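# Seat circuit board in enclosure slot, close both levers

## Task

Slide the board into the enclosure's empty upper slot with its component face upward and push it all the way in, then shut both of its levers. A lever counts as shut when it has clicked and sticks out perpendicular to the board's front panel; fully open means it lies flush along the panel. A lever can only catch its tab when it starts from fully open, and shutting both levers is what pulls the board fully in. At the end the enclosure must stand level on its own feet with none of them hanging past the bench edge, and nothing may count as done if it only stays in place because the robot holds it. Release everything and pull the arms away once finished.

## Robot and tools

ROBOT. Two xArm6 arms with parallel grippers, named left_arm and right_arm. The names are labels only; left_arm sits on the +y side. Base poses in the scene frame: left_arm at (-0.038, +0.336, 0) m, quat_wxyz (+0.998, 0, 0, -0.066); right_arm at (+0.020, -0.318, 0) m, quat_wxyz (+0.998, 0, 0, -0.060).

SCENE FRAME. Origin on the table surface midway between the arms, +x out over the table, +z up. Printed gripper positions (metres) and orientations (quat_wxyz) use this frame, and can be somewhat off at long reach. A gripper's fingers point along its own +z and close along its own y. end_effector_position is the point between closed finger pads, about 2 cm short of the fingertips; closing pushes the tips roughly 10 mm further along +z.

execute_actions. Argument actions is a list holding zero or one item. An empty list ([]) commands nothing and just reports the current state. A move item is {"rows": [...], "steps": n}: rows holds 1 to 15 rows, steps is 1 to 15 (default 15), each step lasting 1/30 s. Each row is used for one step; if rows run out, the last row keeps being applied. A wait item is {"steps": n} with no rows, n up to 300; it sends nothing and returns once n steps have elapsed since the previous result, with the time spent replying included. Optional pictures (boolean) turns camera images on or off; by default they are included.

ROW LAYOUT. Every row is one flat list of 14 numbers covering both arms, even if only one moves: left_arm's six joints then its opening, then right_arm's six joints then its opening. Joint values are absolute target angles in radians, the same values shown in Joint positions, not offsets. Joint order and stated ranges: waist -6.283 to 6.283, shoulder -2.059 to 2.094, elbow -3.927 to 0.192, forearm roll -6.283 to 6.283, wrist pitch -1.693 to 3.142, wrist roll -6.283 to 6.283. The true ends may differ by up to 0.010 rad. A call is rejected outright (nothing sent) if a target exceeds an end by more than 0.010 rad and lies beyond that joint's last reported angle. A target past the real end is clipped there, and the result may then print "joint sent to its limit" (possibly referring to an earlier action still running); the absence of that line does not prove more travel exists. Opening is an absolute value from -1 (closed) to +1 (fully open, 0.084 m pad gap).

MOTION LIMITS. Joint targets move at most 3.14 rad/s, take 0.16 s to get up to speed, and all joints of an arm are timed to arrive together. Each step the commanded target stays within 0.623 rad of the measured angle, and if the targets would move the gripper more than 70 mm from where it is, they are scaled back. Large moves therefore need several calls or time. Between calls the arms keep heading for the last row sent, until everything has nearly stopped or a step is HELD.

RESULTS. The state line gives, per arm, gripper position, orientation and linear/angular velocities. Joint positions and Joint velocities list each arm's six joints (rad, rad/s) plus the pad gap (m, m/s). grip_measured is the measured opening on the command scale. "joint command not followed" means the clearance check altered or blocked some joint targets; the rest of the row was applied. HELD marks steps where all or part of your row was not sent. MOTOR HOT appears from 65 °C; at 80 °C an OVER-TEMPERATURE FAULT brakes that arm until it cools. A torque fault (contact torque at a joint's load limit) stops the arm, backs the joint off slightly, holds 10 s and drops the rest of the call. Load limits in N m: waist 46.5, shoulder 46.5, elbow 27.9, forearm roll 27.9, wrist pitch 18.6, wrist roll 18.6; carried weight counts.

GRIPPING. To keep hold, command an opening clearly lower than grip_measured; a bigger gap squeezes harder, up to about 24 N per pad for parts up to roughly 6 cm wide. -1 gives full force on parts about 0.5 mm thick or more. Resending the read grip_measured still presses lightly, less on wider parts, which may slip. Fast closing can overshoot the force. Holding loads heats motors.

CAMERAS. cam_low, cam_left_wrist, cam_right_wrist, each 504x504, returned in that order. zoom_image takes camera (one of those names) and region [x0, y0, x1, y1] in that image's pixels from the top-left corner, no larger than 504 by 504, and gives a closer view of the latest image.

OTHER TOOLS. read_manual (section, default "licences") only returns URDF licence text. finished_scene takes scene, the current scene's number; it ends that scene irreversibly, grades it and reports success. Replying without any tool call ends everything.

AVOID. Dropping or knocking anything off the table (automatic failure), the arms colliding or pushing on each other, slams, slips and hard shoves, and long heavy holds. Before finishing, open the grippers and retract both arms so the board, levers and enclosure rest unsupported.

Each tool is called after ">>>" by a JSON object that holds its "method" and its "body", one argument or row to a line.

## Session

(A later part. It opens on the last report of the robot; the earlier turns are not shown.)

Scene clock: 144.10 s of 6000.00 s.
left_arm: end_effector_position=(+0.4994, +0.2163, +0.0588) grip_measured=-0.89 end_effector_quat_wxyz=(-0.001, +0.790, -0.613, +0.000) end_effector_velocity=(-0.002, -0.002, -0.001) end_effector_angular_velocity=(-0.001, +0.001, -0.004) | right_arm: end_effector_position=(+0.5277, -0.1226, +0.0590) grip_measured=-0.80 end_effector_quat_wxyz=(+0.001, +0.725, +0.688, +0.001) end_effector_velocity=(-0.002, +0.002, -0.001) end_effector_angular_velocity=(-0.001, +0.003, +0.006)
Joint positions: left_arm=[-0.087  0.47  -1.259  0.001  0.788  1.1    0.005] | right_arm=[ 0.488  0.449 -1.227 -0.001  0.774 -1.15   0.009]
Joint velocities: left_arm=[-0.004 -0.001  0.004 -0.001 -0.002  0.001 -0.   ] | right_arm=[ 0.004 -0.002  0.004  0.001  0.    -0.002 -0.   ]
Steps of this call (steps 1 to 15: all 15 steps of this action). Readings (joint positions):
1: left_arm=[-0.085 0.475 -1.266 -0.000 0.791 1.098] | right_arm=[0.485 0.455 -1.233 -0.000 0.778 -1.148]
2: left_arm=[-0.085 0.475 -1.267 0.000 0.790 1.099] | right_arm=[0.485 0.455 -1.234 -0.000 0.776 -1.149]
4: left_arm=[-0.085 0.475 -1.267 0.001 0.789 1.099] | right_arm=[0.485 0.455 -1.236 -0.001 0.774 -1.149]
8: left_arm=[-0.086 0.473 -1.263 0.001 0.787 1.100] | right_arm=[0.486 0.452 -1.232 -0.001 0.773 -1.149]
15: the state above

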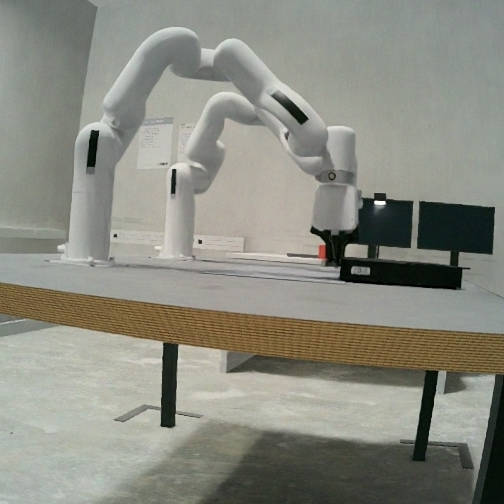

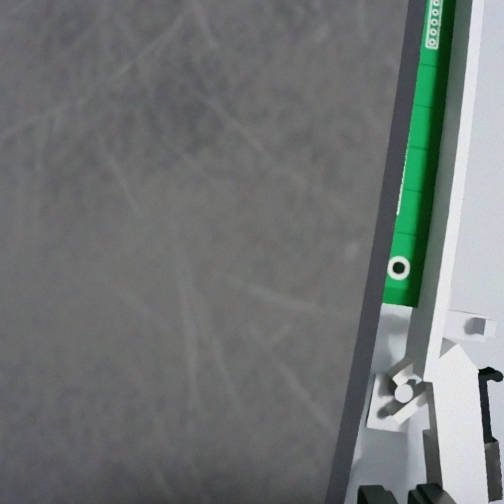

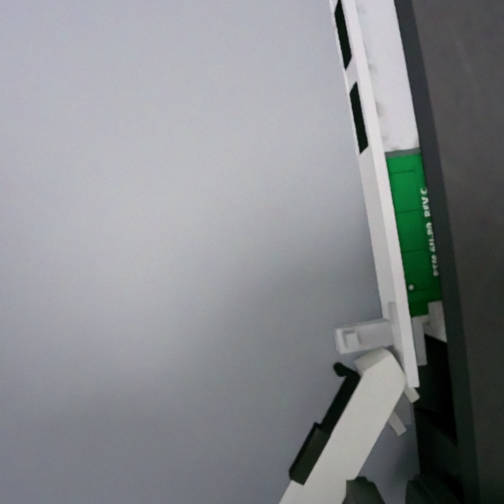

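>>> {"method": "execute_actions", "body": {
  "actions": [
    {"rows":[[-0.082,0.47,-1.258,0,0.788,1.0,-1,0.485,0.45,-1.225,0,0.775,-1.15,-1]],"steps":6}
  ],
  "pictures": false
}}

>>> {"method": "execute_actions", "body": {
  "actions": [
    {"rows":[[-0.082,0.47,-1.258,0,0.788,1.0,-1,0.485,0.39,-1.243,0,0.853,-1.15,-1]],"steps":10}
  ],
  "pictures": false
}}

>>> {"method": "execute_actions", "body": {
  "actions": [
    {"rows":[[-0.082,0.47,-1.258,0,0.788,1.0,-1,0.7,0.39,-1.243,0,0.853,2.16,-1]]}
  ],
  "pictures": false
}}

>>> {"method": "execute_actions", "body": {
  "actions": [
    {"steps":30}
  ],
  "pictures": false
}}

>>> {"method": "execute_actions", "body": {
  "actions": [
    {"rows":[[-0.082,0.47,-1.258,0,0.788,1.0,-1,0.81,0.657,-1.562,0,0.905,2.16,-1]]}
  ]
}}

>>> {"method": "execute_actions", "body": {
  "actions": [
    {"rows":[[-0.082,0.47,-1.258,0,0.788,1.0,-1,0.799,0.693,-1.624,0,0.931,2.15,-1],[-0.082,0.47,-1.258,0,0.788,1.0,-1,0.799,0.693,-1.624,0,0.931,2.15,-1],[-0.082,0.47,-1.258,0,0.788,1.0,-1,0.799,0.693,-1.624,0,0.931,2.15,-1],[-0.082,0.47,-1.258,0,0.788,1.0,-1,0.799,0.693,-1.624,0,0.931,2.15,-1],[-0.082,0.47,-1.258,0,0.788,1.0,-1,0.799,0.693,-1.624,0,0.931,2.15,-1],[-0.082,0.47,-1.258,0,0.788,1.0,-1,0.793,0.711,-1.655,0,0.944,2.145,-1],[-0.082,0.47,-1.258,0,0.788,1.0,-1,0.793,0.711,-1.655,0,0.944,2.145,-1],[-0.082,0.47,-1.258,0,0.788,1.0,-1,0.793,0.711,-1.655,0,0.944,2.145,-1],[-0.082,0.47,-1.258,0,0.788,1.0,-1,0.787,0.73,-1.687,0,0.957,2.14,-1]]}
  ]
}}

Scene clock: 157.17 s of 6000.00 s.
left_arm: end_effector_position=(+0.4973, +0.2152, +0.0577) grip_measured=-1.00 end_effector_quat_wxyz=(+0.001, +0.811, -0.585, -0.001) end_effector_velocity=(-0.003, +0.002, +0.000) end_effector_angular_velocity=(+0.000, +0.010, +0.385) | right_arm: end_effector_position=(+0.5246, -0.1224, +0.0562) grip_measured=-1.00 end_effector_quat_wxyz=(-0.002, +0.725, +0.688, -0.002) end_effector_velocity=(+0.005, -0.002, +0.002) end_effector_angular_velocity=(+0.003, -0.008, -0.008)
Joint positions: left_arm=[-0.089  0.47  -1.256 -0.002  0.791  1.031  0.   ] | right_arm=[ 0.489  0.451 -1.222  0.002  0.777 -1.15   0.   ]
Joint velocities: left_arm=[ 0.004 -0.006  0.006 -0.005  0.009 -0.377  0.   ] | right_arm=[-0.007  0.003 -0.008 -0.001 -0.003  0.001 -0.001]
Steps of this call (steps 1 to 15: the robot went on to your last target; steps 16 to 90: nothing new was sent; then 9.87 s passed at rest; steps 91 to 96: all 6 steps of this action). Readings (joint positions):
91: left_arm=[-0.089 0.470 -1.258 -0.000 0.788 1.100] | right_arm=[0.489 0.450 -1.225 0.000 0.775 -1.150]
92: left_arm=[-0.089 0.470 -1.258 -0.000 0.788 1.097] | right_arm=[0.488 0.450 -1.225 0.000 0.775 -1.150]
94: left_arm=[-0.089 0.470 -1.258 -0.001 0.789 1.065] | right_arm=[0.489 0.450 -1.223 0.001 0.776 -1.150]
96: the state above

Scene clock: 157.50 s of 6000.00 s.
left_arm: end_effector_position=(+0.4984, +0.2177, +0.0578) grip_measured=-1.00 end_effector_quat_wxyz=(+0.001, +0.821, -0.571, -0.001) end_effector_velocity=(+0.004, +0.008, +0.001) end_effector_angular_velocity=(+0.003, -0.007, +0.018) | right_arm: end_effector_position=(+0.5249, -0.1230, +0.0888) grip_measured=-1.00 end_effector_quat_wxyz=(-0.001, +0.726, +0.688, -0.002) end_effector_velocity=(+0.000, -0.013, +0.011) end_effector_angular_velocity=(-0.010, +0.010, -0.016)
Joint positions: left_arm=[-0.085  0.47  -1.257 -0.001  0.789  1.001  0.   ] | right_arm=[ 0.488  0.393 -1.24   0.001  0.852 -1.15   0.   ]
Joint velocities: left_arm=[ 0.015  0.001 -0.003  0.006 -0.005 -0.007  0.   ] | right_arm=[-0.02  -0.023 -0.004 -0.007  0.04   0.     0.   ]
Steps of this call (steps 1 to 10: all 10 steps of this action). Readings (joint positions):
1: left_arm=[-0.089 0.469 -1.256 -0.002 0.791 1.021] | right_arm=[0.489 0.451 -1.223 0.002 0.777 -1.150]
2: left_arm=[-0.089 0.469 -1.256 -0.002 0.791 1.014] | right_arm=[0.489 0.450 -1.223 0.002 0.779 -1.150]
4: left_arm=[-0.087 0.470 -1.257 -0.002 0.790 1.006] | right_arm=[0.488 0.432 -1.225 0.001 0.807 -1.150]
8: left_arm=[-0.086 0.470 -1.257 -0.001 0.790 1.001] | right_arm=[0.490 0.397 -1.238 0.002 0.847 -1.150]
10: the state above

Scene clock: 158.00 s of 6000.00 s.
left_arm: end_effector_position=(+0.4993, +0.2191, +0.0581) grip_measured=-1.00 end_effector_quat_wxyz=(+0.000, +0.821, -0.570, -0.000) end_effector_velocity=(+0.000, +0.000, +0.000) end_effector_angular_velocity=(-0.000, -0.000, -0.001) | right_arm: end_effector_position=(+0.4791, -0.0292, +0.0911) grip_measured=-1.00 end_effector_quat_wxyz=(+0.000, +0.912, +0.411, -0.000) end_effector_velocity=(-0.056, +0.095, +0.004) end_effector_angular_velocity=(+0.004, -0.011, -2.439)
Joint positions: left_arm=[-0.082  0.47  -1.258  0.     0.788  1.     0.   ] | right_arm=[ 0.682  0.39  -1.243  0.     0.853 -0.285  0.   ]
Joint velocities: left_arm=[ 0.001 -0.001 -0.001 -0.     0.001  0.002  0.   ] | right_arm=[ 0.203 -0.004 -0.005 -0.001 -0.003  2.642  0.   ]
Steps of this call (steps 1 to 15: all 15 steps of this action). Readings (joint positions):
1: left_arm=[-0.084 0.470 -1.257 -0.001 0.789 1.000] | right_arm=[0.488 0.392 -1.240 0.001 0.853 -1.150]
2: left_arm=[-0.084 0.470 -1.257 -0.001 0.789 1.000] | right_arm=[0.488 0.392 -1.240 0.001 0.853 -1.147]
4: left_arm=[-0.083 0.470 -1.257 -0.000 0.789 1.000] | right_arm=[0.501 0.392 -1.240 0.000 0.854 -1.106]
8: left_arm=[-0.082 0.470 -1.257 -0.000 0.788 1.000] | right_arm=[0.582 0.391 -1.241 0.000 0.853 -0.868]
15: the state above

Scene clock: 159.00 s of 6000.00 s.
left_arm: end_effector_position=(+0.4995, +0.2191, +0.0583) grip_measured=-1.00 end_effector_quat_wxyz=(+0.000, +0.821, -0.570, -0.000) end_effector_velocity=(-0.000, -0.000, +0.000) end_effector_angular_velocity=(+0.000, +0.001, +0.000) | right_arm: end_effector_position=(+0.4739, -0.0207, +0.0914) grip_measured=-1.00 end_effector_quat_wxyz=(+0.000, +0.716, -0.698, -0.000) end_effector_velocity=(+0.000, -0.000, -0.000) end_effector_angular_velocity=(-0.001, +0.000, -0.439)
Joint positions: left_arm=[-0.082  0.47  -1.258  0.     0.788  1.     0.   ] | right_arm=[ 0.7    0.39  -1.243  0.     0.853  2.126  0.   ]
Joint velocities: left_arm=[-0.    -0.    -0.    -0.     0.001 -0.001  0.   ] | right_arm=[-0.001 -0.    -0.    -0.001  0.001  0.439  0.   ]
Steps of this call (steps 1 to 30: the robot went on to your last target). Readings (joint positions):
1: left_arm=[-0.082 0.470 -1.258 0.000 0.788 1.000] | right_arm=[0.687 0.390 -1.243 0.000 0.853 -0.196]
2: left_arm=[-0.082 0.470 -1.258 0.000 0.788 1.000] | right_arm=[0.691 0.390 -1.243 0.000 0.853 -0.108]
4: left_arm=[-0.082 0.470 -1.258 0.000 0.788 1.000] | right_arm=[0.695 0.390 -1.243 0.000 0.853 0.069]
8: left_arm=[-0.082 0.470 -1.258 0.000 0.788 1.000] | right_arm=[0.698 0.390 -1.243 -0.000 0.853 0.421]
30: the state above

Scene clock: 159.50 s of 6000.00 s.
left_arm: end_effector_position=(+0.4995, +0.2191, +0.0583) grip_measured=-1.00 end_effector_quat_wxyz=(+0.000, +0.821, -0.570, -0.000) end_effector_velocity=(+0.000, +0.000, -0.000) end_effector_angular_velocity=(-0.000, -0.001, +0.000) | right_arm: end_effector_position=(+0.4895, +0.0679, +0.0578) grip_measured=-1.00 end_effector_quat_wxyz=(+0.001, +0.741, -0.671, -0.000) end_effector_velocity=(+0.017, +0.022, +0.011) end_effector_angular_velocity=(+0.026, -0.033, +0.006)
Joint positions: left_arm=[-0.082  0.47  -1.258  0.     0.788  1.     0.   ] | right_arm=[ 0.808  0.652 -1.555  0.     0.904  2.16   0.   ]
Joint velocities: left_arm=[ 0.     0.     0.    -0.    -0.002  0.     0.   ] | right_arm=[ 0.01   0.043 -0.097 -0.001  0.012  0.004  0.   ]
Steps of this call (steps 1 to 15: all 15 steps of this action). Readings (joint positions):
1: left_arm=[-0.082 0.470 -1.258 0.000 0.788 1.000] | right_arm=[0.700 0.390 -1.243 0.000 0.853 2.138]
2: left_arm=[-0.082 0.470 -1.258 0.000 0.788 1.000] | right_arm=[0.701 0.392 -1.246 -0.000 0.854 2.145]
4: left_arm=[-0.082 0.470 -1.258 0.000 0.788 1.000] | right_arm=[0.712 0.423 -1.285 -0.000 0.861 2.152]
8: left_arm=[-0.082 0.470 -1.258 0.000 0.788 1.000] | right_arm=[0.771 0.561 -1.448 0.000 0.886 2.156]
15: the state above

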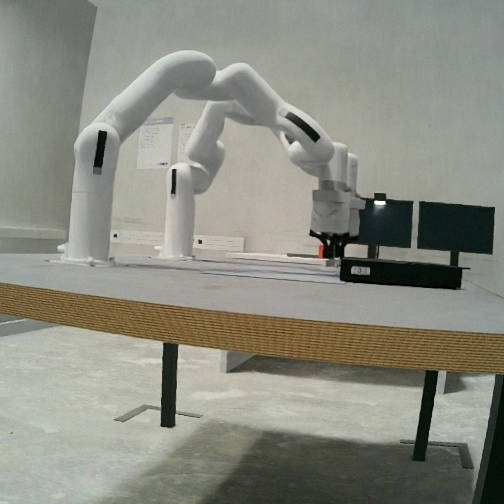

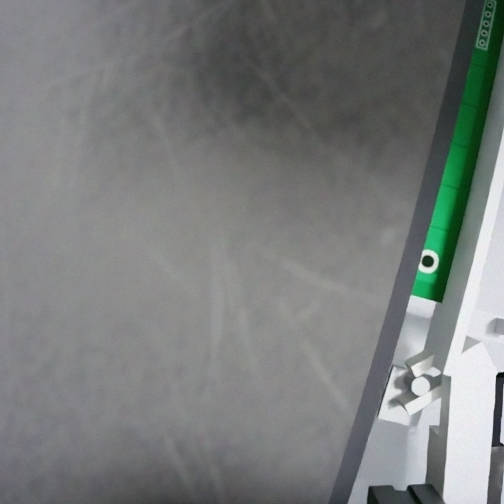

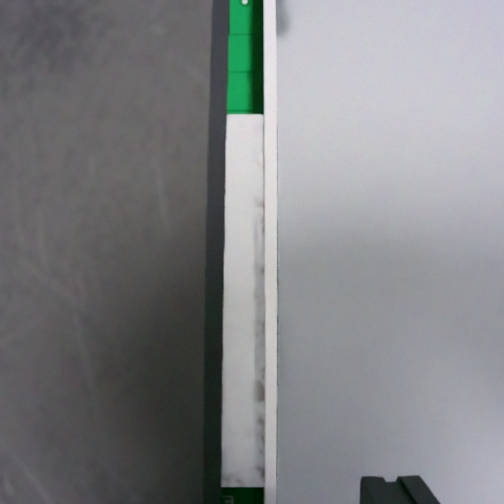

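Scene clock: 160.00 s of 6000.00 s.
left_arm: end_effector_position=(+0.4997, +0.2193, +0.0583) grip_measured=-1.00 end_effector_quat_wxyz=(-0.000, +0.821, -0.570, +0.000) end_effector_velocity=(+0.004, +0.001, +0.002) end_effector_angular_velocity=(-0.002, -0.011, +0.003) | right_arm: end_effector_position=(+0.5079, +0.0716, +0.0554) grip_measured=-1.00 end_effector_quat_wxyz=(+0.007, +0.742, -0.670, -0.002) end_effector_velocity=(+0.010, -0.001, -0.000) end_effector_angular_velocity=(-0.018, +0.024, +0.002)
Joint positions: left_arm=[-0.082  0.47  -1.258  0.     0.788  1.     0.   ] | right_arm=[ 0.793  0.725 -1.674  0.003  0.964  2.141  0.   ]
Joint velocities: left_arm=[ 0.002  0.002 -0.007  0.001 -0.006 -0.001  0.   ] | right_arm=[-0.011  0.051 -0.093  0.001  0.073 -0.013  0.   ]
Steps of this call (steps 1 to 15: all 15 steps of this action). Readings (joint positions):
1: left_arm=[-0.082 0.470 -1.258 0.000 0.788 1.000] | right_arm=[0.808 0.653 -1.557 -0.000 0.904 2.160]
2: left_arm=[-0.082 0.470 -1.258 0.000 0.788 1.000] | right_arm=[0.808 0.655 -1.562 -0.000 0.906 2.159]
4: left_arm=[-0.082 0.470 -1.258 0.000 0.788 1.000] | right_arm=[0.805 0.670 -1.586 0.000 0.916 2.156]
8: left_arm=[-0.082 0.470 -1.258 0.000 0.788 1.000] | right_arm=[0.798 0.693 -1.624 -0.000 0.931 2.150]
15: the state above

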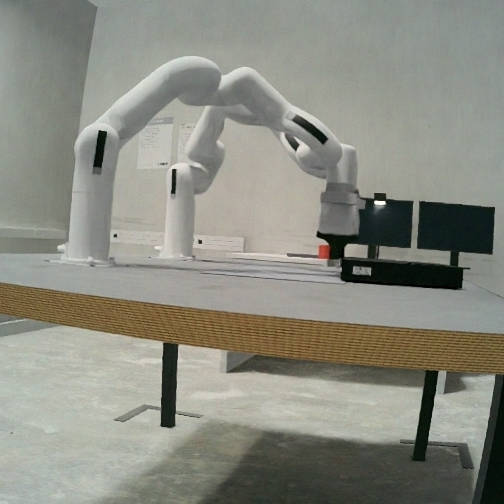

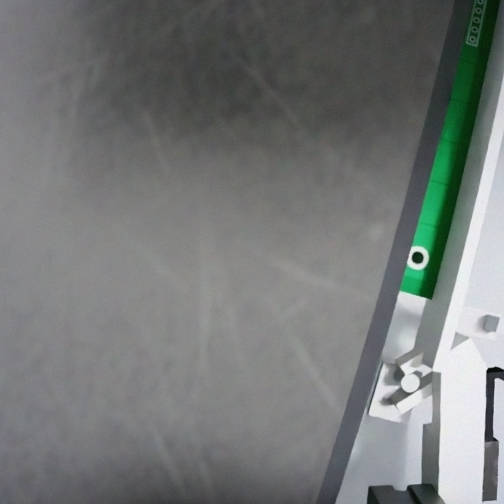

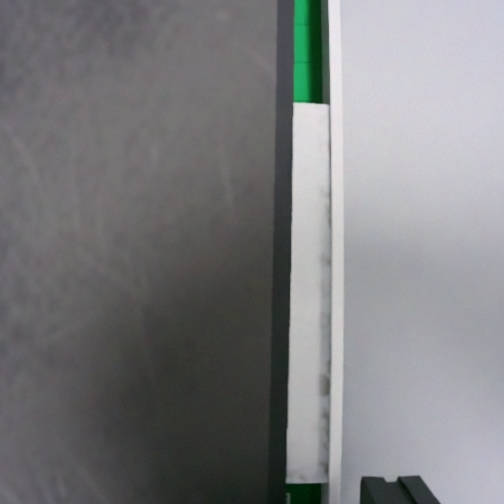

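Board is skewed (left lags). Pull the left lever back now.

>>> {"method": "execute_actions", "body": {
  "actions": [
    {"rows":[[-0.098,0.439,-1.207,0,0.768,0.8,-1,0.787,0.73,-1.687,0,0.957,2.14,-1]]}
  ],
  "pictures": false
}}

>>> {"method": "execute_actions", "body": {
  "actions": [
    {"steps":15}
  ]
}}

Scene clock: 164.17 s of 6000.00 s.
left_arm: end_effector_position=(+0.4871, +0.2131, +0.0578) grip_measured=-1.00 end_effector_quat_wxyz=(-0.000, +0.870, -0.493, +0.000) end_effector_velocity=(-0.002, -0.000, -0.000) end_effector_angular_velocity=(+0.000, +0.001, +0.021) | right_arm: end_effector_position=(+0.5152, +0.0719, +0.0580) grip_measured=-1.00 end_effector_quat_wxyz=(-0.000, +0.741, -0.672, +0.000) end_effector_velocity=(+0.000, +0.000, +0.000) end_effector_angular_velocity=(+0.001, -0.001, -0.000)
Joint positions: left_arm=[-0.098  0.439 -1.208 -0.     0.768  0.802  0.   ] | right_arm=[ 0.787  0.73  -1.687 -0.     0.957  2.14   0.   ]
Joint velocities: left_arm=[-0.002 -0.003  0.005  0.    -0.002 -0.022  0.   ] | right_arm=[-0.     0.001 -0.001  0.    -0.001  0.     0.   ]
Steps of this call (steps 1 to 45: the robot went on to your last target; steps 46 to 110: nothing new was sent; steps 111 to 125: all 15 steps of this action). Readings (joint positions):
111: left_arm=[-0.082 0.470 -1.258 0.000 0.788 1.000] | right_arm=[0.787 0.730 -1.687 0.000 0.957 2.140]
112: left_arm=[-0.082 0.470 -1.257 0.000 0.788 0.997] | right_arm=[0.787 0.730 -1.687 0.000 0.957 2.140]
114: left_arm=[-0.085 0.464 -1.248 0.000 0.783 0.957] | right_arm=[0.787 0.730 -1.687 0.000 0.957 2.140]
118: left_arm=[-0.096 0.444 -1.215 -0.000 0.772 0.837] | right_arm=[0.787 0.730 -1.687 0.000 0.957 2.140]
125: the state above

Scene clock: 164.67 s of 6000.00 s.
left_arm: end_effector_position=(+0.4869, +0.2130, +0.0578) grip_measured=-1.00 end_effector_quat_wxyz=(+0.000, +0.870, -0.493, +0.000) end_effector_velocity=(+0.000, +0.000, -0.000) end_effector_angular_velocity=(-0.001, -0.002, +0.001) | right_arm: end_effector_position=(+0.5152, +0.0719, +0.0580) grip_measured=-1.00 end_effector_quat_wxyz=(-0.000, +0.741, -0.672, +0.000) end_effector_velocity=(+0.001, +0.001, +0.001) end_effector_angular_velocity=(+0.002, -0.002, +0.001)
Joint positions: left_arm=[-0.098  0.439 -1.207 -0.     0.768  0.8    0.   ] | right_arm=[ 0.787  0.73  -1.687 -0.     0.957  2.14   0.   ]
Joint velocities: left_arm=[ 0.     0.     0.    -0.    -0.003 -0.001  0.   ] | right_arm=[ 0.     0.    -0.003  0.001  0.    -0.001  0.   ]
Steps of this call (steps 1 to 15: the robot went on to your last target). Readings (joint positions):
1: left_arm=[-0.098 0.439 -1.207 0.000 0.768 0.801] | right_arm=[0.787 0.730 -1.687 -0.000 0.957 2.140]
2: left_arm=[-0.098 0.439 -1.207 0.000 0.768 0.801] | right_arm=[0.787 0.730 -1.687 -0.000 0.957 2.140]
4: left_arm=[-0.098 0.439 -1.207 0.000 0.768 0.800] | right_arm=[0.787 0.730 -1.687 -0.000 0.957 2.140]
8: left_arm=[-0.098 0.439 -1.207 0.000 0.768 0.800] | right_arm=[0.787 0.730 -1.687 -0.000 0.957 2.140]
15: the state above
All arms were judged still, so your last target was given up. Only a new action makes them travel on or press farther. Fingers that are still opening or closing keep moving.

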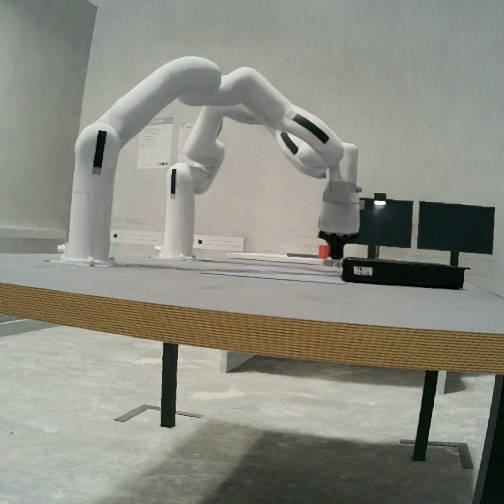

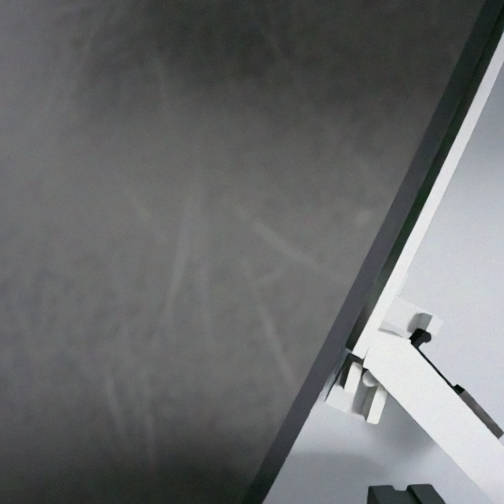

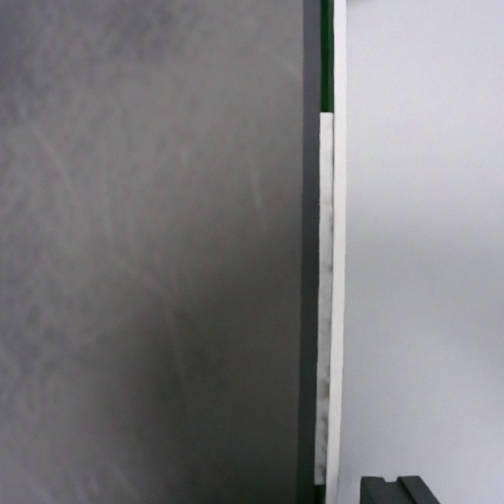

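>>> {"method": "execute_actions", "body": {
  "actions": [
    {"rows":[[-0.089,0.41,-1.16,0,0.75,1.25,-1,0.8,0.6,-1.6,0,1,2.14,-1]],"steps":12}
  ],
  "pictures": false
}}

>>> {"method": "execute_actions", "body": {
  "actions": [
    {"rows":[[-0.089,0.41,-1.16,0,0.75,1.25,-1,0.452,0.31,-1.118,0,0.808,-1.34,-1]]}
  ],
  "pictures": false
}}

>>> {"method": "execute_actions", "body": {
  "actions": [
    {"steps":40}
  ],
  "pictures": false
}}

>>> {"method": "execute_actions", "body": {
  "actions": [
    {"rows":[[-0.089,0.41,-1.16,0,0.75,1.25,-1,0.452,0.372,-1.1,0,0.728,-1.34,-1]],"steps":12}
  ]
}}

>>> {"method": "execute_actions", "body": {
  "actions": [
    {"rows":[[-0.12,0.421,-1.178,0,0.757,1.22,-1,0.51,0.405,-1.153,0,0.748,-1.28,-1]],"steps":12}
  ],
  "pictures": false
}}

>>> {"method": "execute_actions", "body": {
  "actions": [
    {"rows":[[-0.147,0.432,-1.196,0,0.764,1.19,-1,0.541,0.423,-1.182,0,0.759,-1.25,-1]]}
  ]
}}

Scene clock: 170.83 s of 6000.00 s.
left_arm: end_effector_position=(+0.4782, +0.2197, +0.0573) grip_measured=-1.00 end_effector_quat_wxyz=(+0.000, +0.751, -0.660, -0.000) end_effector_velocity=(-0.006, +0.004, +0.001) end_effector_angular_velocity=(-0.002, -0.006, -0.388) | right_arm: end_effector_position=(+0.4958, +0.0665, +0.1000) grip_measured=-1.00 end_effector_quat_wxyz=(-0.001, +0.745, -0.667, +0.000) end_effector_velocity=(-0.029, -0.025, -0.040) end_effector_angular_velocity=(-0.072, +0.090, -0.002)
Joint positions: left_arm=[-0.089  0.412 -1.163  0.     0.751  1.22   0.   ] | right_arm=[ 0.8    0.602 -1.603 -0.     0.999  2.14   0.   ]
Joint velocities: left_arm=[ 0.006 -0.023  0.035 -0.    -0.017  0.395  0.   ] | right_arm=[-0.002  0.009  0.081  0.001  0.025 -0.     0.   ]
Steps of this call (steps 1 to 90: nothing new was sent; then 2.77 s passed at rest; steps 91 to 102: all 12 steps of this action). Readings (joint positions):
91: left_arm=[-0.098 0.439 -1.207 -0.000 0.768 0.800] | right_arm=[0.787 0.730 -1.687 -0.000 0.957 2.140]
92: left_arm=[-0.098 0.439 -1.207 -0.000 0.768 0.803] | right_arm=[0.787 0.728 -1.685 -0.000 0.958 2.140]
94: left_arm=[-0.097 0.436 -1.203 -0.000 0.766 0.844] | right_arm=[0.790 0.696 -1.657 -0.000 0.970 2.140]
98: left_arm=[-0.092 0.421 -1.177 0.000 0.757 1.083] | right_arm=[0.799 0.613 -1.617 -0.000 0.993 2.140]
102: the state above

Scene clock: 171.33 s of 6000.00 s.
left_arm: end_effector_position=(+0.4778, +0.2200, +0.0573) grip_measured=-1.00 end_effector_quat_wxyz=(+0.000, +0.741, -0.671, +0.000) end_effector_velocity=(+0.000, -0.000, +0.000) end_effector_angular_velocity=(-0.000, -0.001, -0.000) | right_arm: end_effector_position=(+0.5160, -0.0754, +0.0945) grip_measured=-1.00 end_effector_quat_wxyz=(+0.000, +0.838, -0.545, -0.000) end_effector_velocity=(-0.008, -0.312, -0.017) end_effector_angular_velocity=(+0.001, +0.001, +1.346)
Joint positions: left_arm=[-0.089  0.41  -1.16  -0.     0.75   1.25   0.   ] | right_arm=[ 0.575  0.414 -1.29  -0.     0.876  1.608  0.   ]
Joint velocities: left_arm=[-0.    -0.001  0.    -0.    -0.    -0.     0.   ] | right_arm=[-0.5   -0.422  0.696  0.001 -0.274 -1.847  0.   ]
Steps of this call (steps 1 to 15: all 15 steps of this action). Readings (joint positions):
1: left_arm=[-0.089 0.411 -1.162 0.000 0.751 1.231] | right_arm=[0.800 0.603 -1.600 -0.000 0.999 2.140]
2: left_arm=[-0.089 0.411 -1.161 0.000 0.751 1.238] | right_arm=[0.799 0.602 -1.597 0.000 0.998 2.137]
4: left_arm=[-0.089 0.410 -1.161 -0.000 0.750 1.245] | right_arm=[0.780 0.584 -1.568 0.000 0.984 2.097]
8: left_arm=[-0.089 0.410 -1.160 -0.000 0.750 1.249] | right_arm=[0.696 0.517 -1.459 -0.000 0.943 1.949]
15: the state above

Scene clock: 172.67 s of 6000.00 s.
left_arm: end_effector_position=(+0.4778, +0.2200, +0.0573) grip_measured=-1.00 end_effector_quat_wxyz=(+0.000, +0.741, -0.671, +0.000) end_effector_velocity=(+0.000, -0.000, +0.000) end_effector_angular_velocity=(-0.000, -0.001, -0.000) | right_arm: end_effector_position=(+0.5069, -0.1502, +0.0895) grip_measured=-1.00 end_effector_quat_wxyz=(+0.000, +0.673, +0.740, +0.000) end_effector_velocity=(-0.000, -0.001, -0.001) end_effector_angular_velocity=(-0.001, +0.002, +0.090)
Joint positions: left_arm=[-0.089  0.41  -1.16  -0.     0.75   1.25   0.   ] | right_arm=[ 0.452  0.31  -1.118  0.     0.808 -1.333  0.   ]
Joint velocities: left_arm=[-0.    -0.001  0.     0.    -0.001  0.     0.   ] | right_arm=[-0.001  0.001  0.001  0.     0.001 -0.091  0.   ]
Steps of this call (steps 1 to 40: the robot went on to your last target). Readings (joint positions):
1: left_arm=[-0.089 0.410 -1.160 -0.000 0.750 1.250] | right_arm=[0.558 0.401 -1.267 -0.000 0.867 1.543]
2: left_arm=[-0.089 0.410 -1.160 -0.000 0.750 1.250] | right_arm=[0.542 0.387 -1.244 -0.000 0.858 1.473]
4: left_arm=[-0.089 0.410 -1.160 -0.000 0.750 1.250] | right_arm=[0.512 0.361 -1.202 -0.000 0.841 1.313]
8: left_arm=[-0.089 0.410 -1.160 -0.000 0.750 1.250] | right_arm=[0.470 0.325 -1.143 -0.000 0.818 0.961]
40: the state above

Scene clock: 173.07 s of 6000.00 s.
left_arm: end_effector_position=(+0.4778, +0.2200, +0.0573) grip_measured=-1.00 end_effector_quat_wxyz=(+0.000, +0.741, -0.671, +0.000) end_effector_velocity=(+0.000, +0.001, -0.000) end_effector_angular_velocity=(-0.000, -0.000, +0.002) | right_arm: end_effector_position=(+0.5071, -0.1501, +0.0578) grip_measured=-1.00 end_effector_quat_wxyz=(+0.000, +0.670, +0.742, +0.000) end_effector_velocity=(+0.015, +0.006, +0.010) end_effector_angular_velocity=(+0.016, -0.047, +0.002)
Joint positions: left_arm=[-0.089  0.41  -1.16  -0.     0.75   1.25   0.   ] | right_arm=[ 0.452  0.371 -1.101 -0.     0.73  -1.34   0.   ]
Joint velocities: left_arm=[ 0.001  0.     0.     0.    -0.001 -0.     0.   ] | right_arm=[ 0.001 -0.001 -0.02  -0.    -0.03  -0.001  0.   ]
Steps of this call (steps 1 to 12: all 12 steps of this action). Readings (joint positions):
1: left_arm=[-0.089 0.410 -1.160 0.000 0.750 1.250] | right_arm=[0.452 0.310 -1.118 0.000 0.808 -1.335]
2: left_arm=[-0.089 0.410 -1.160 -0.000 0.750 1.250] | right_arm=[0.452 0.312 -1.118 -0.000 0.805 -1.337]
4: left_arm=[-0.089 0.410 -1.160 -0.000 0.750 1.250] | right_arm=[0.452 0.330 -1.115 -0.000 0.776 -1.338]
8: left_arm=[-0.089 0.410 -1.160 0.000 0.750 1.250] | right_arm=[0.452 0.368 -1.098 0.000 0.739 -1.340]
12: the state above

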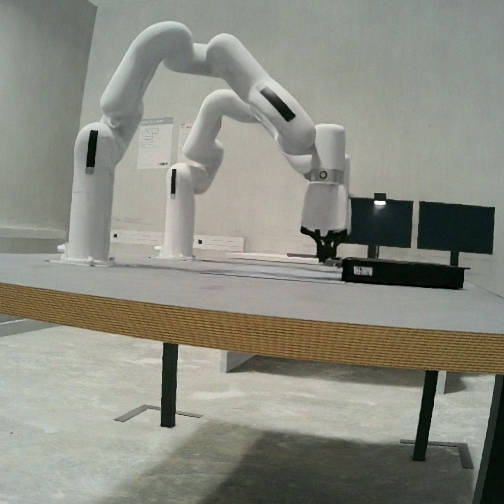

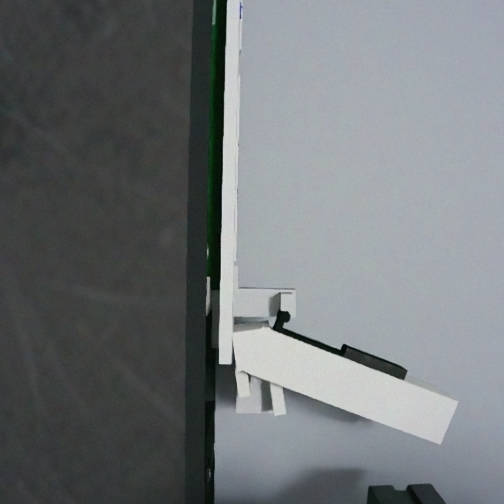

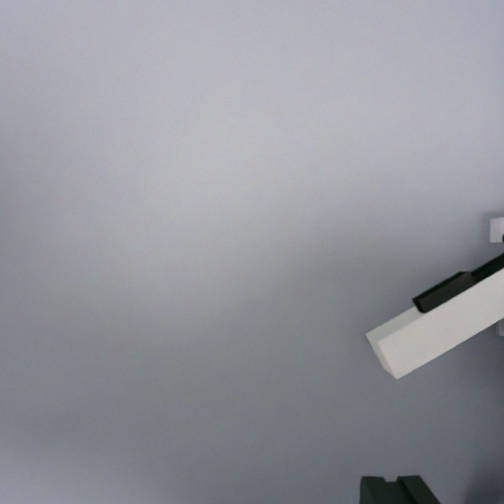

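Scene clock: 173.47 s of 6000.00 s.
left_arm: end_effector_position=(+0.4776, +0.2039, +0.0573) grip_measured=-1.00 end_effector_quat_wxyz=(+0.000, +0.741, -0.671, -0.001) end_effector_velocity=(+0.000, -0.002, +0.000) end_effector_angular_velocity=(+0.000, -0.001, +0.004) | right_arm: end_effector_position=(+0.5074, -0.1190, +0.0574) grip_measured=-1.00 end_effector_quat_wxyz=(-0.000, +0.671, +0.741, -0.001) end_effector_velocity=(-0.000, +0.003, -0.001) end_effector_angular_velocity=(-0.003, +0.006, -0.010)
Joint positions: left_arm=[-0.119  0.421 -1.177  0.     0.757  1.221  0.   ] | right_arm=[ 0.508  0.404 -1.151 -0.     0.748 -1.281  0.   ]
Joint velocities: left_arm=[-0.003  0.002 -0.003  0.     0.001 -0.007  0.   ] | right_arm=[ 0.005  0.008 -0.011 -0.001  0.009  0.016  0.   ]
Steps of this call (steps 1 to 12: all 12 steps of this action). Readings (joint positions):
1: left_arm=[-0.089 0.410 -1.160 0.000 0.750 1.250] | right_arm=[0.452 0.371 -1.101 -0.000 0.729 -1.340]
2: left_arm=[-0.091 0.411 -1.161 0.000 0.751 1.247] | right_arm=[0.454 0.372 -1.103 -0.000 0.730 -1.337]
4: left_arm=[-0.103 0.415 -1.168 0.000 0.753 1.236] | right_arm=[0.474 0.385 -1.122 -0.000 0.737 -1.314]
8: left_arm=[-0.118 0.420 -1.176 0.000 0.756 1.223] | right_arm=[0.505 0.401 -1.148 -0.000 0.746 -1.287]
12: the state above

Scene clock: 173.97 s of 6000.00 s.
left_arm: end_effector_position=(+0.4779, +0.1908, +0.0574) grip_measured=-1.00 end_effector_quat_wxyz=(-0.000, +0.743, -0.669, -0.001) end_effector_velocity=(-0.000, -0.003, +0.000) end_effector_angular_velocity=(-0.001, +0.000, -0.001) | right_arm: end_effector_position=(+0.5069, -0.1025, +0.0573) grip_measured=-1.00 end_effector_quat_wxyz=(-0.000, +0.672, +0.741, -0.002) end_effector_velocity=(-0.001, +0.003, -0.001) end_effector_angular_velocity=(+0.000, +0.001, +0.002)
Joint positions: left_arm=[-0.143  0.432 -1.195  0.002  0.765  1.19   0.   ] | right_arm=[ 0.537  0.423 -1.18  -0.001  0.761 -1.25   0.   ]
Joint velocities: left_arm=[-0.005  0.001 -0.002 -0.001  0.001 -0.003  0.   ] | right_arm=[ 0.005  0.004 -0.002  0.001 -0.001  0.002  0.   ]
Steps of this call (steps 1 to 15: all 15 steps of this action). Readings (joint positions):
1: left_arm=[-0.119 0.421 -1.177 0.000 0.757 1.220] | right_arm=[0.508 0.404 -1.152 -0.000 0.748 -1.281]
2: left_arm=[-0.120 0.422 -1.178 0.000 0.758 1.218] | right_arm=[0.510 0.406 -1.154 -0.001 0.750 -1.278]
4: left_arm=[-0.130 0.426 -1.185 0.001 0.762 1.206] | right_arm=[0.521 0.413 -1.165 -0.001 0.754 -1.266]
8: left_arm=[-0.141 0.431 -1.193 0.001 0.764 1.193] | right_arm=[0.536 0.421 -1.178 -0.001 0.759 -1.253]
15: the state above

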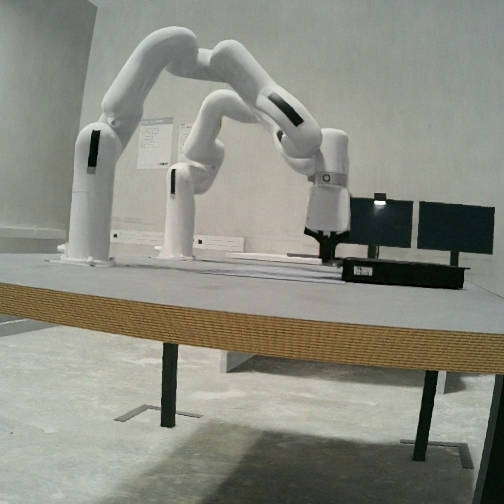

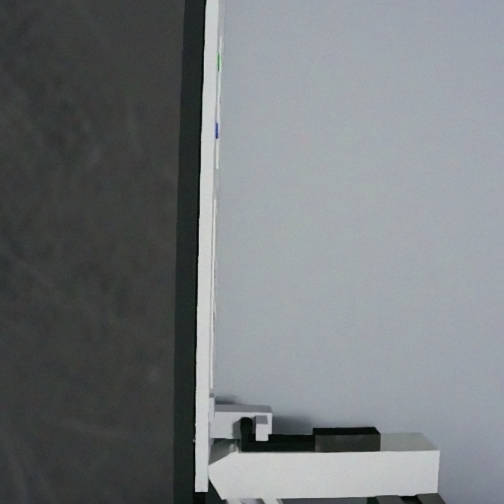

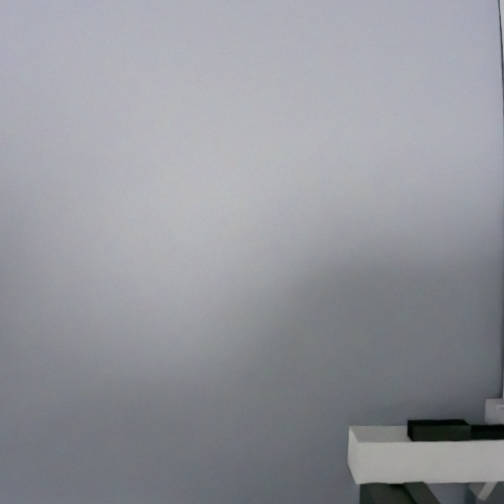

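>>> {"method": "execute_actions", "body": {
  "actions": [
    {"rows":[[-0.1,0.3,-1.2,0,0.9,1.19,-1,0.47,0.3,-1.2,0,0.9,-0.9,-1]]}
  ]
}}

Scene clock: 175.30 s of 6000.00 s.
left_arm: end_effector_position=(+0.4746, +0.2136, +0.1175) grip_measured=-1.00 end_effector_quat_wxyz=(+0.001, +0.757, -0.653, -0.001) end_effector_velocity=(+0.004, +0.006, +0.010) end_effector_angular_velocity=(+0.001, -0.009, +0.009) | right_arm: end_effector_position=(+0.5151, -0.1357, +0.1179) grip_measured=-1.00 end_effector_quat_wxyz=(-0.000, +0.809, +0.588, -0.000) end_effector_velocity=(-0.015, -0.015, -0.013) end_effector_angular_velocity=(-0.025, +0.058, -0.072)
Joint positions: left_arm=[-0.102  0.302 -1.198 -0.001  0.899  1.19   0.   ] | right_arm=[ 0.473  0.302 -1.199  0.001  0.897 -0.905  0.   ]
Joint velocities: left_arm=[ 0.012 -0.013 -0.01   0.004  0.014 -0.     0.   ] | right_arm=[-0.015  0.003  0.023 -0.005  0.037  0.06   0.   ]
Steps of this call (steps 1 to 15: the robot went on to your last target; steps 16 to 25: nothing new was sent; steps 26 to 40: all 15 steps of this action). Readings (joint positions):
26: left_arm=[-0.143 0.432 -1.195 0.000 0.764 1.190] | right_arm=[0.538 0.423 -1.181 -0.000 0.760 -1.250]
27: left_arm=[-0.142 0.430 -1.195 -0.000 0.767 1.190] | right_arm=[0.537 0.422 -1.181 0.000 0.761 -1.247]
29: left_arm=[-0.137 0.401 -1.194 -0.003 0.801 1.190] | right_arm=[0.534 0.412 -1.183 0.002 0.774 -1.206]
33: left_arm=[-0.111 0.312 -1.211 -0.003 0.875 1.190] | right_arm=[0.497 0.334 -1.203 0.003 0.852 -1.003]
40: the state above

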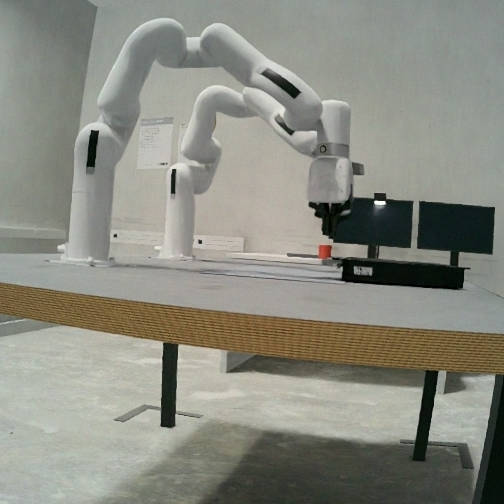

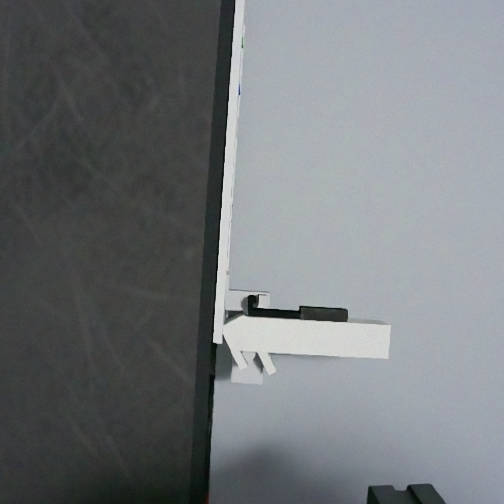

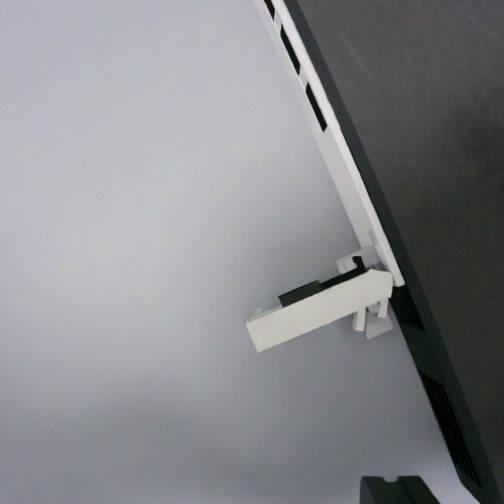

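>>> {"method": "execute_actions", "body": {
  "actions": [
    {"rows":[[0.1,0,-1.0,0,1.0,1.19,-1,0.2,0,-1.0,0,1.0,-0.9,-1]]}
  ],
  "pictures": false
}}

>>> {"method": "execute_actions", "body": {
  "actions": [
    {"steps":15}
  ],
  "pictures": false
}}

>>> {"method": "finished_scene", "body": {
  "scene": 1
}}

Scene clock: 177.97 s of 6000.00 s.
left_arm: end_effector_position=(+0.4248, +0.3177, +0.1792) grip_measured=-1.00 end_effector_quat_wxyz=(-0.001, +0.817, -0.577, +0.001) end_effector_velocity=(-0.043, +0.042, +0.013) end_effector_angular_velocity=(+0.000, +0.032, +0.087) | right_arm: end_effector_position=(+0.4835, -0.2721, +0.1774) grip_measured=-1.00 end_effector_quat_wxyz=(+0.001, +0.878, +0.479, +0.001) end_effector_velocity=(-0.054, -0.127, +0.054) end_effector_angular_velocity=(+0.002, -0.013, -0.262)
Joint positions: left_arm=[ 0.093  0.011 -1.009  0.     0.996  1.19   0.   ] | right_arm=[ 0.219  0.021 -1.016 -0.     0.992 -0.9    0.   ]
Joint velocities: left_arm=[ 0.087 -0.138  0.116 -0.001  0.055  0.     0.   ] | right_arm=[-0.26  -0.294  0.185  0.     0.096  0.002  0.   ]
Steps of this call (steps 1 to 15: the robot went on to your last target; steps 16 to 65: nothing new was sent; steps 66 to 80: all 15 steps of this action). Readings (joint positions):
66: left_arm=[-0.100 0.300 -1.200 -0.000 0.900 1.190] | right_arm=[0.470 0.300 -1.200 0.000 0.900 -0.900]
67: left_arm=[-0.099 0.298 -1.198 -0.000 0.901 1.190] | right_arm=[0.468 0.298 -1.198 0.000 0.901 -0.900]
69: left_arm=[-0.077 0.264 -1.171 -0.000 0.914 1.190] | right_arm=[0.441 0.266 -1.173 0.000 0.913 -0.900]
73: left_arm=[0.004 0.144 -1.099 0.000 0.951 1.190] | right_arm=[0.349 0.166 -1.113 -0.000 0.944 -0.900]
80: the state above

Scene clock: 178.47 s of 6000.00 s.
left_arm: end_effector_position=(+0.4214, +0.3211, +0.1800) grip_measured=-1.00 end_effector_quat_wxyz=(+0.000, +0.819, -0.574, -0.000) end_effector_velocity=(-0.000, +0.000, +0.001) end_effector_angular_velocity=(+0.000, -0.000, -0.000) | right_arm: end_effector_position=(+0.4782, -0.2811, +0.1800) grip_measured=-1.00 end_effector_quat_wxyz=(-0.000, +0.882, +0.471, -0.000) end_effector_velocity=(-0.000, -0.001, +0.001) end_effector_angular_velocity=(-0.001, -0.000, -0.000)
Joint positions: left_arm=[ 0.1   0.   -1.   -0.    1.    1.19  0.  ] | right_arm=[ 0.2  0.  -1.   0.   1.  -0.9  0. ]
Joint velocities: left_arm=[ 0.001 -0.002  0.     0.     0.001  0.001  0.   ] | right_arm=[-0.001 -0.002  0.001 -0.001  0.001 -0.     0.   ]
Steps of this call (steps 1 to 15: the robot went on to your last target). Readings (joint positions):
1: left_arm=[0.095 0.007 -1.006 0.000 0.997 1.190] | right_arm=[0.212 0.014 -1.011 -0.000 0.995 -0.900]
2: left_arm=[0.096 0.005 -1.004 -0.000 0.998 1.190] | right_arm=[0.208 0.009 -1.007 -0.000 0.997 -0.900]
4: left_arm=[0.098 0.003 -1.001 -0.000 0.999 1.190] | right_arm=[0.204 0.004 -1.003 0.000 0.999 -0.900]
8: left_arm=[0.099 0.001 -1.000 -0.000 1.000 1.190] | right_arm=[0.202 0.002 -1.000 0.000 1.000 -0.900]
15: the state above

The scene is finished: the task was done.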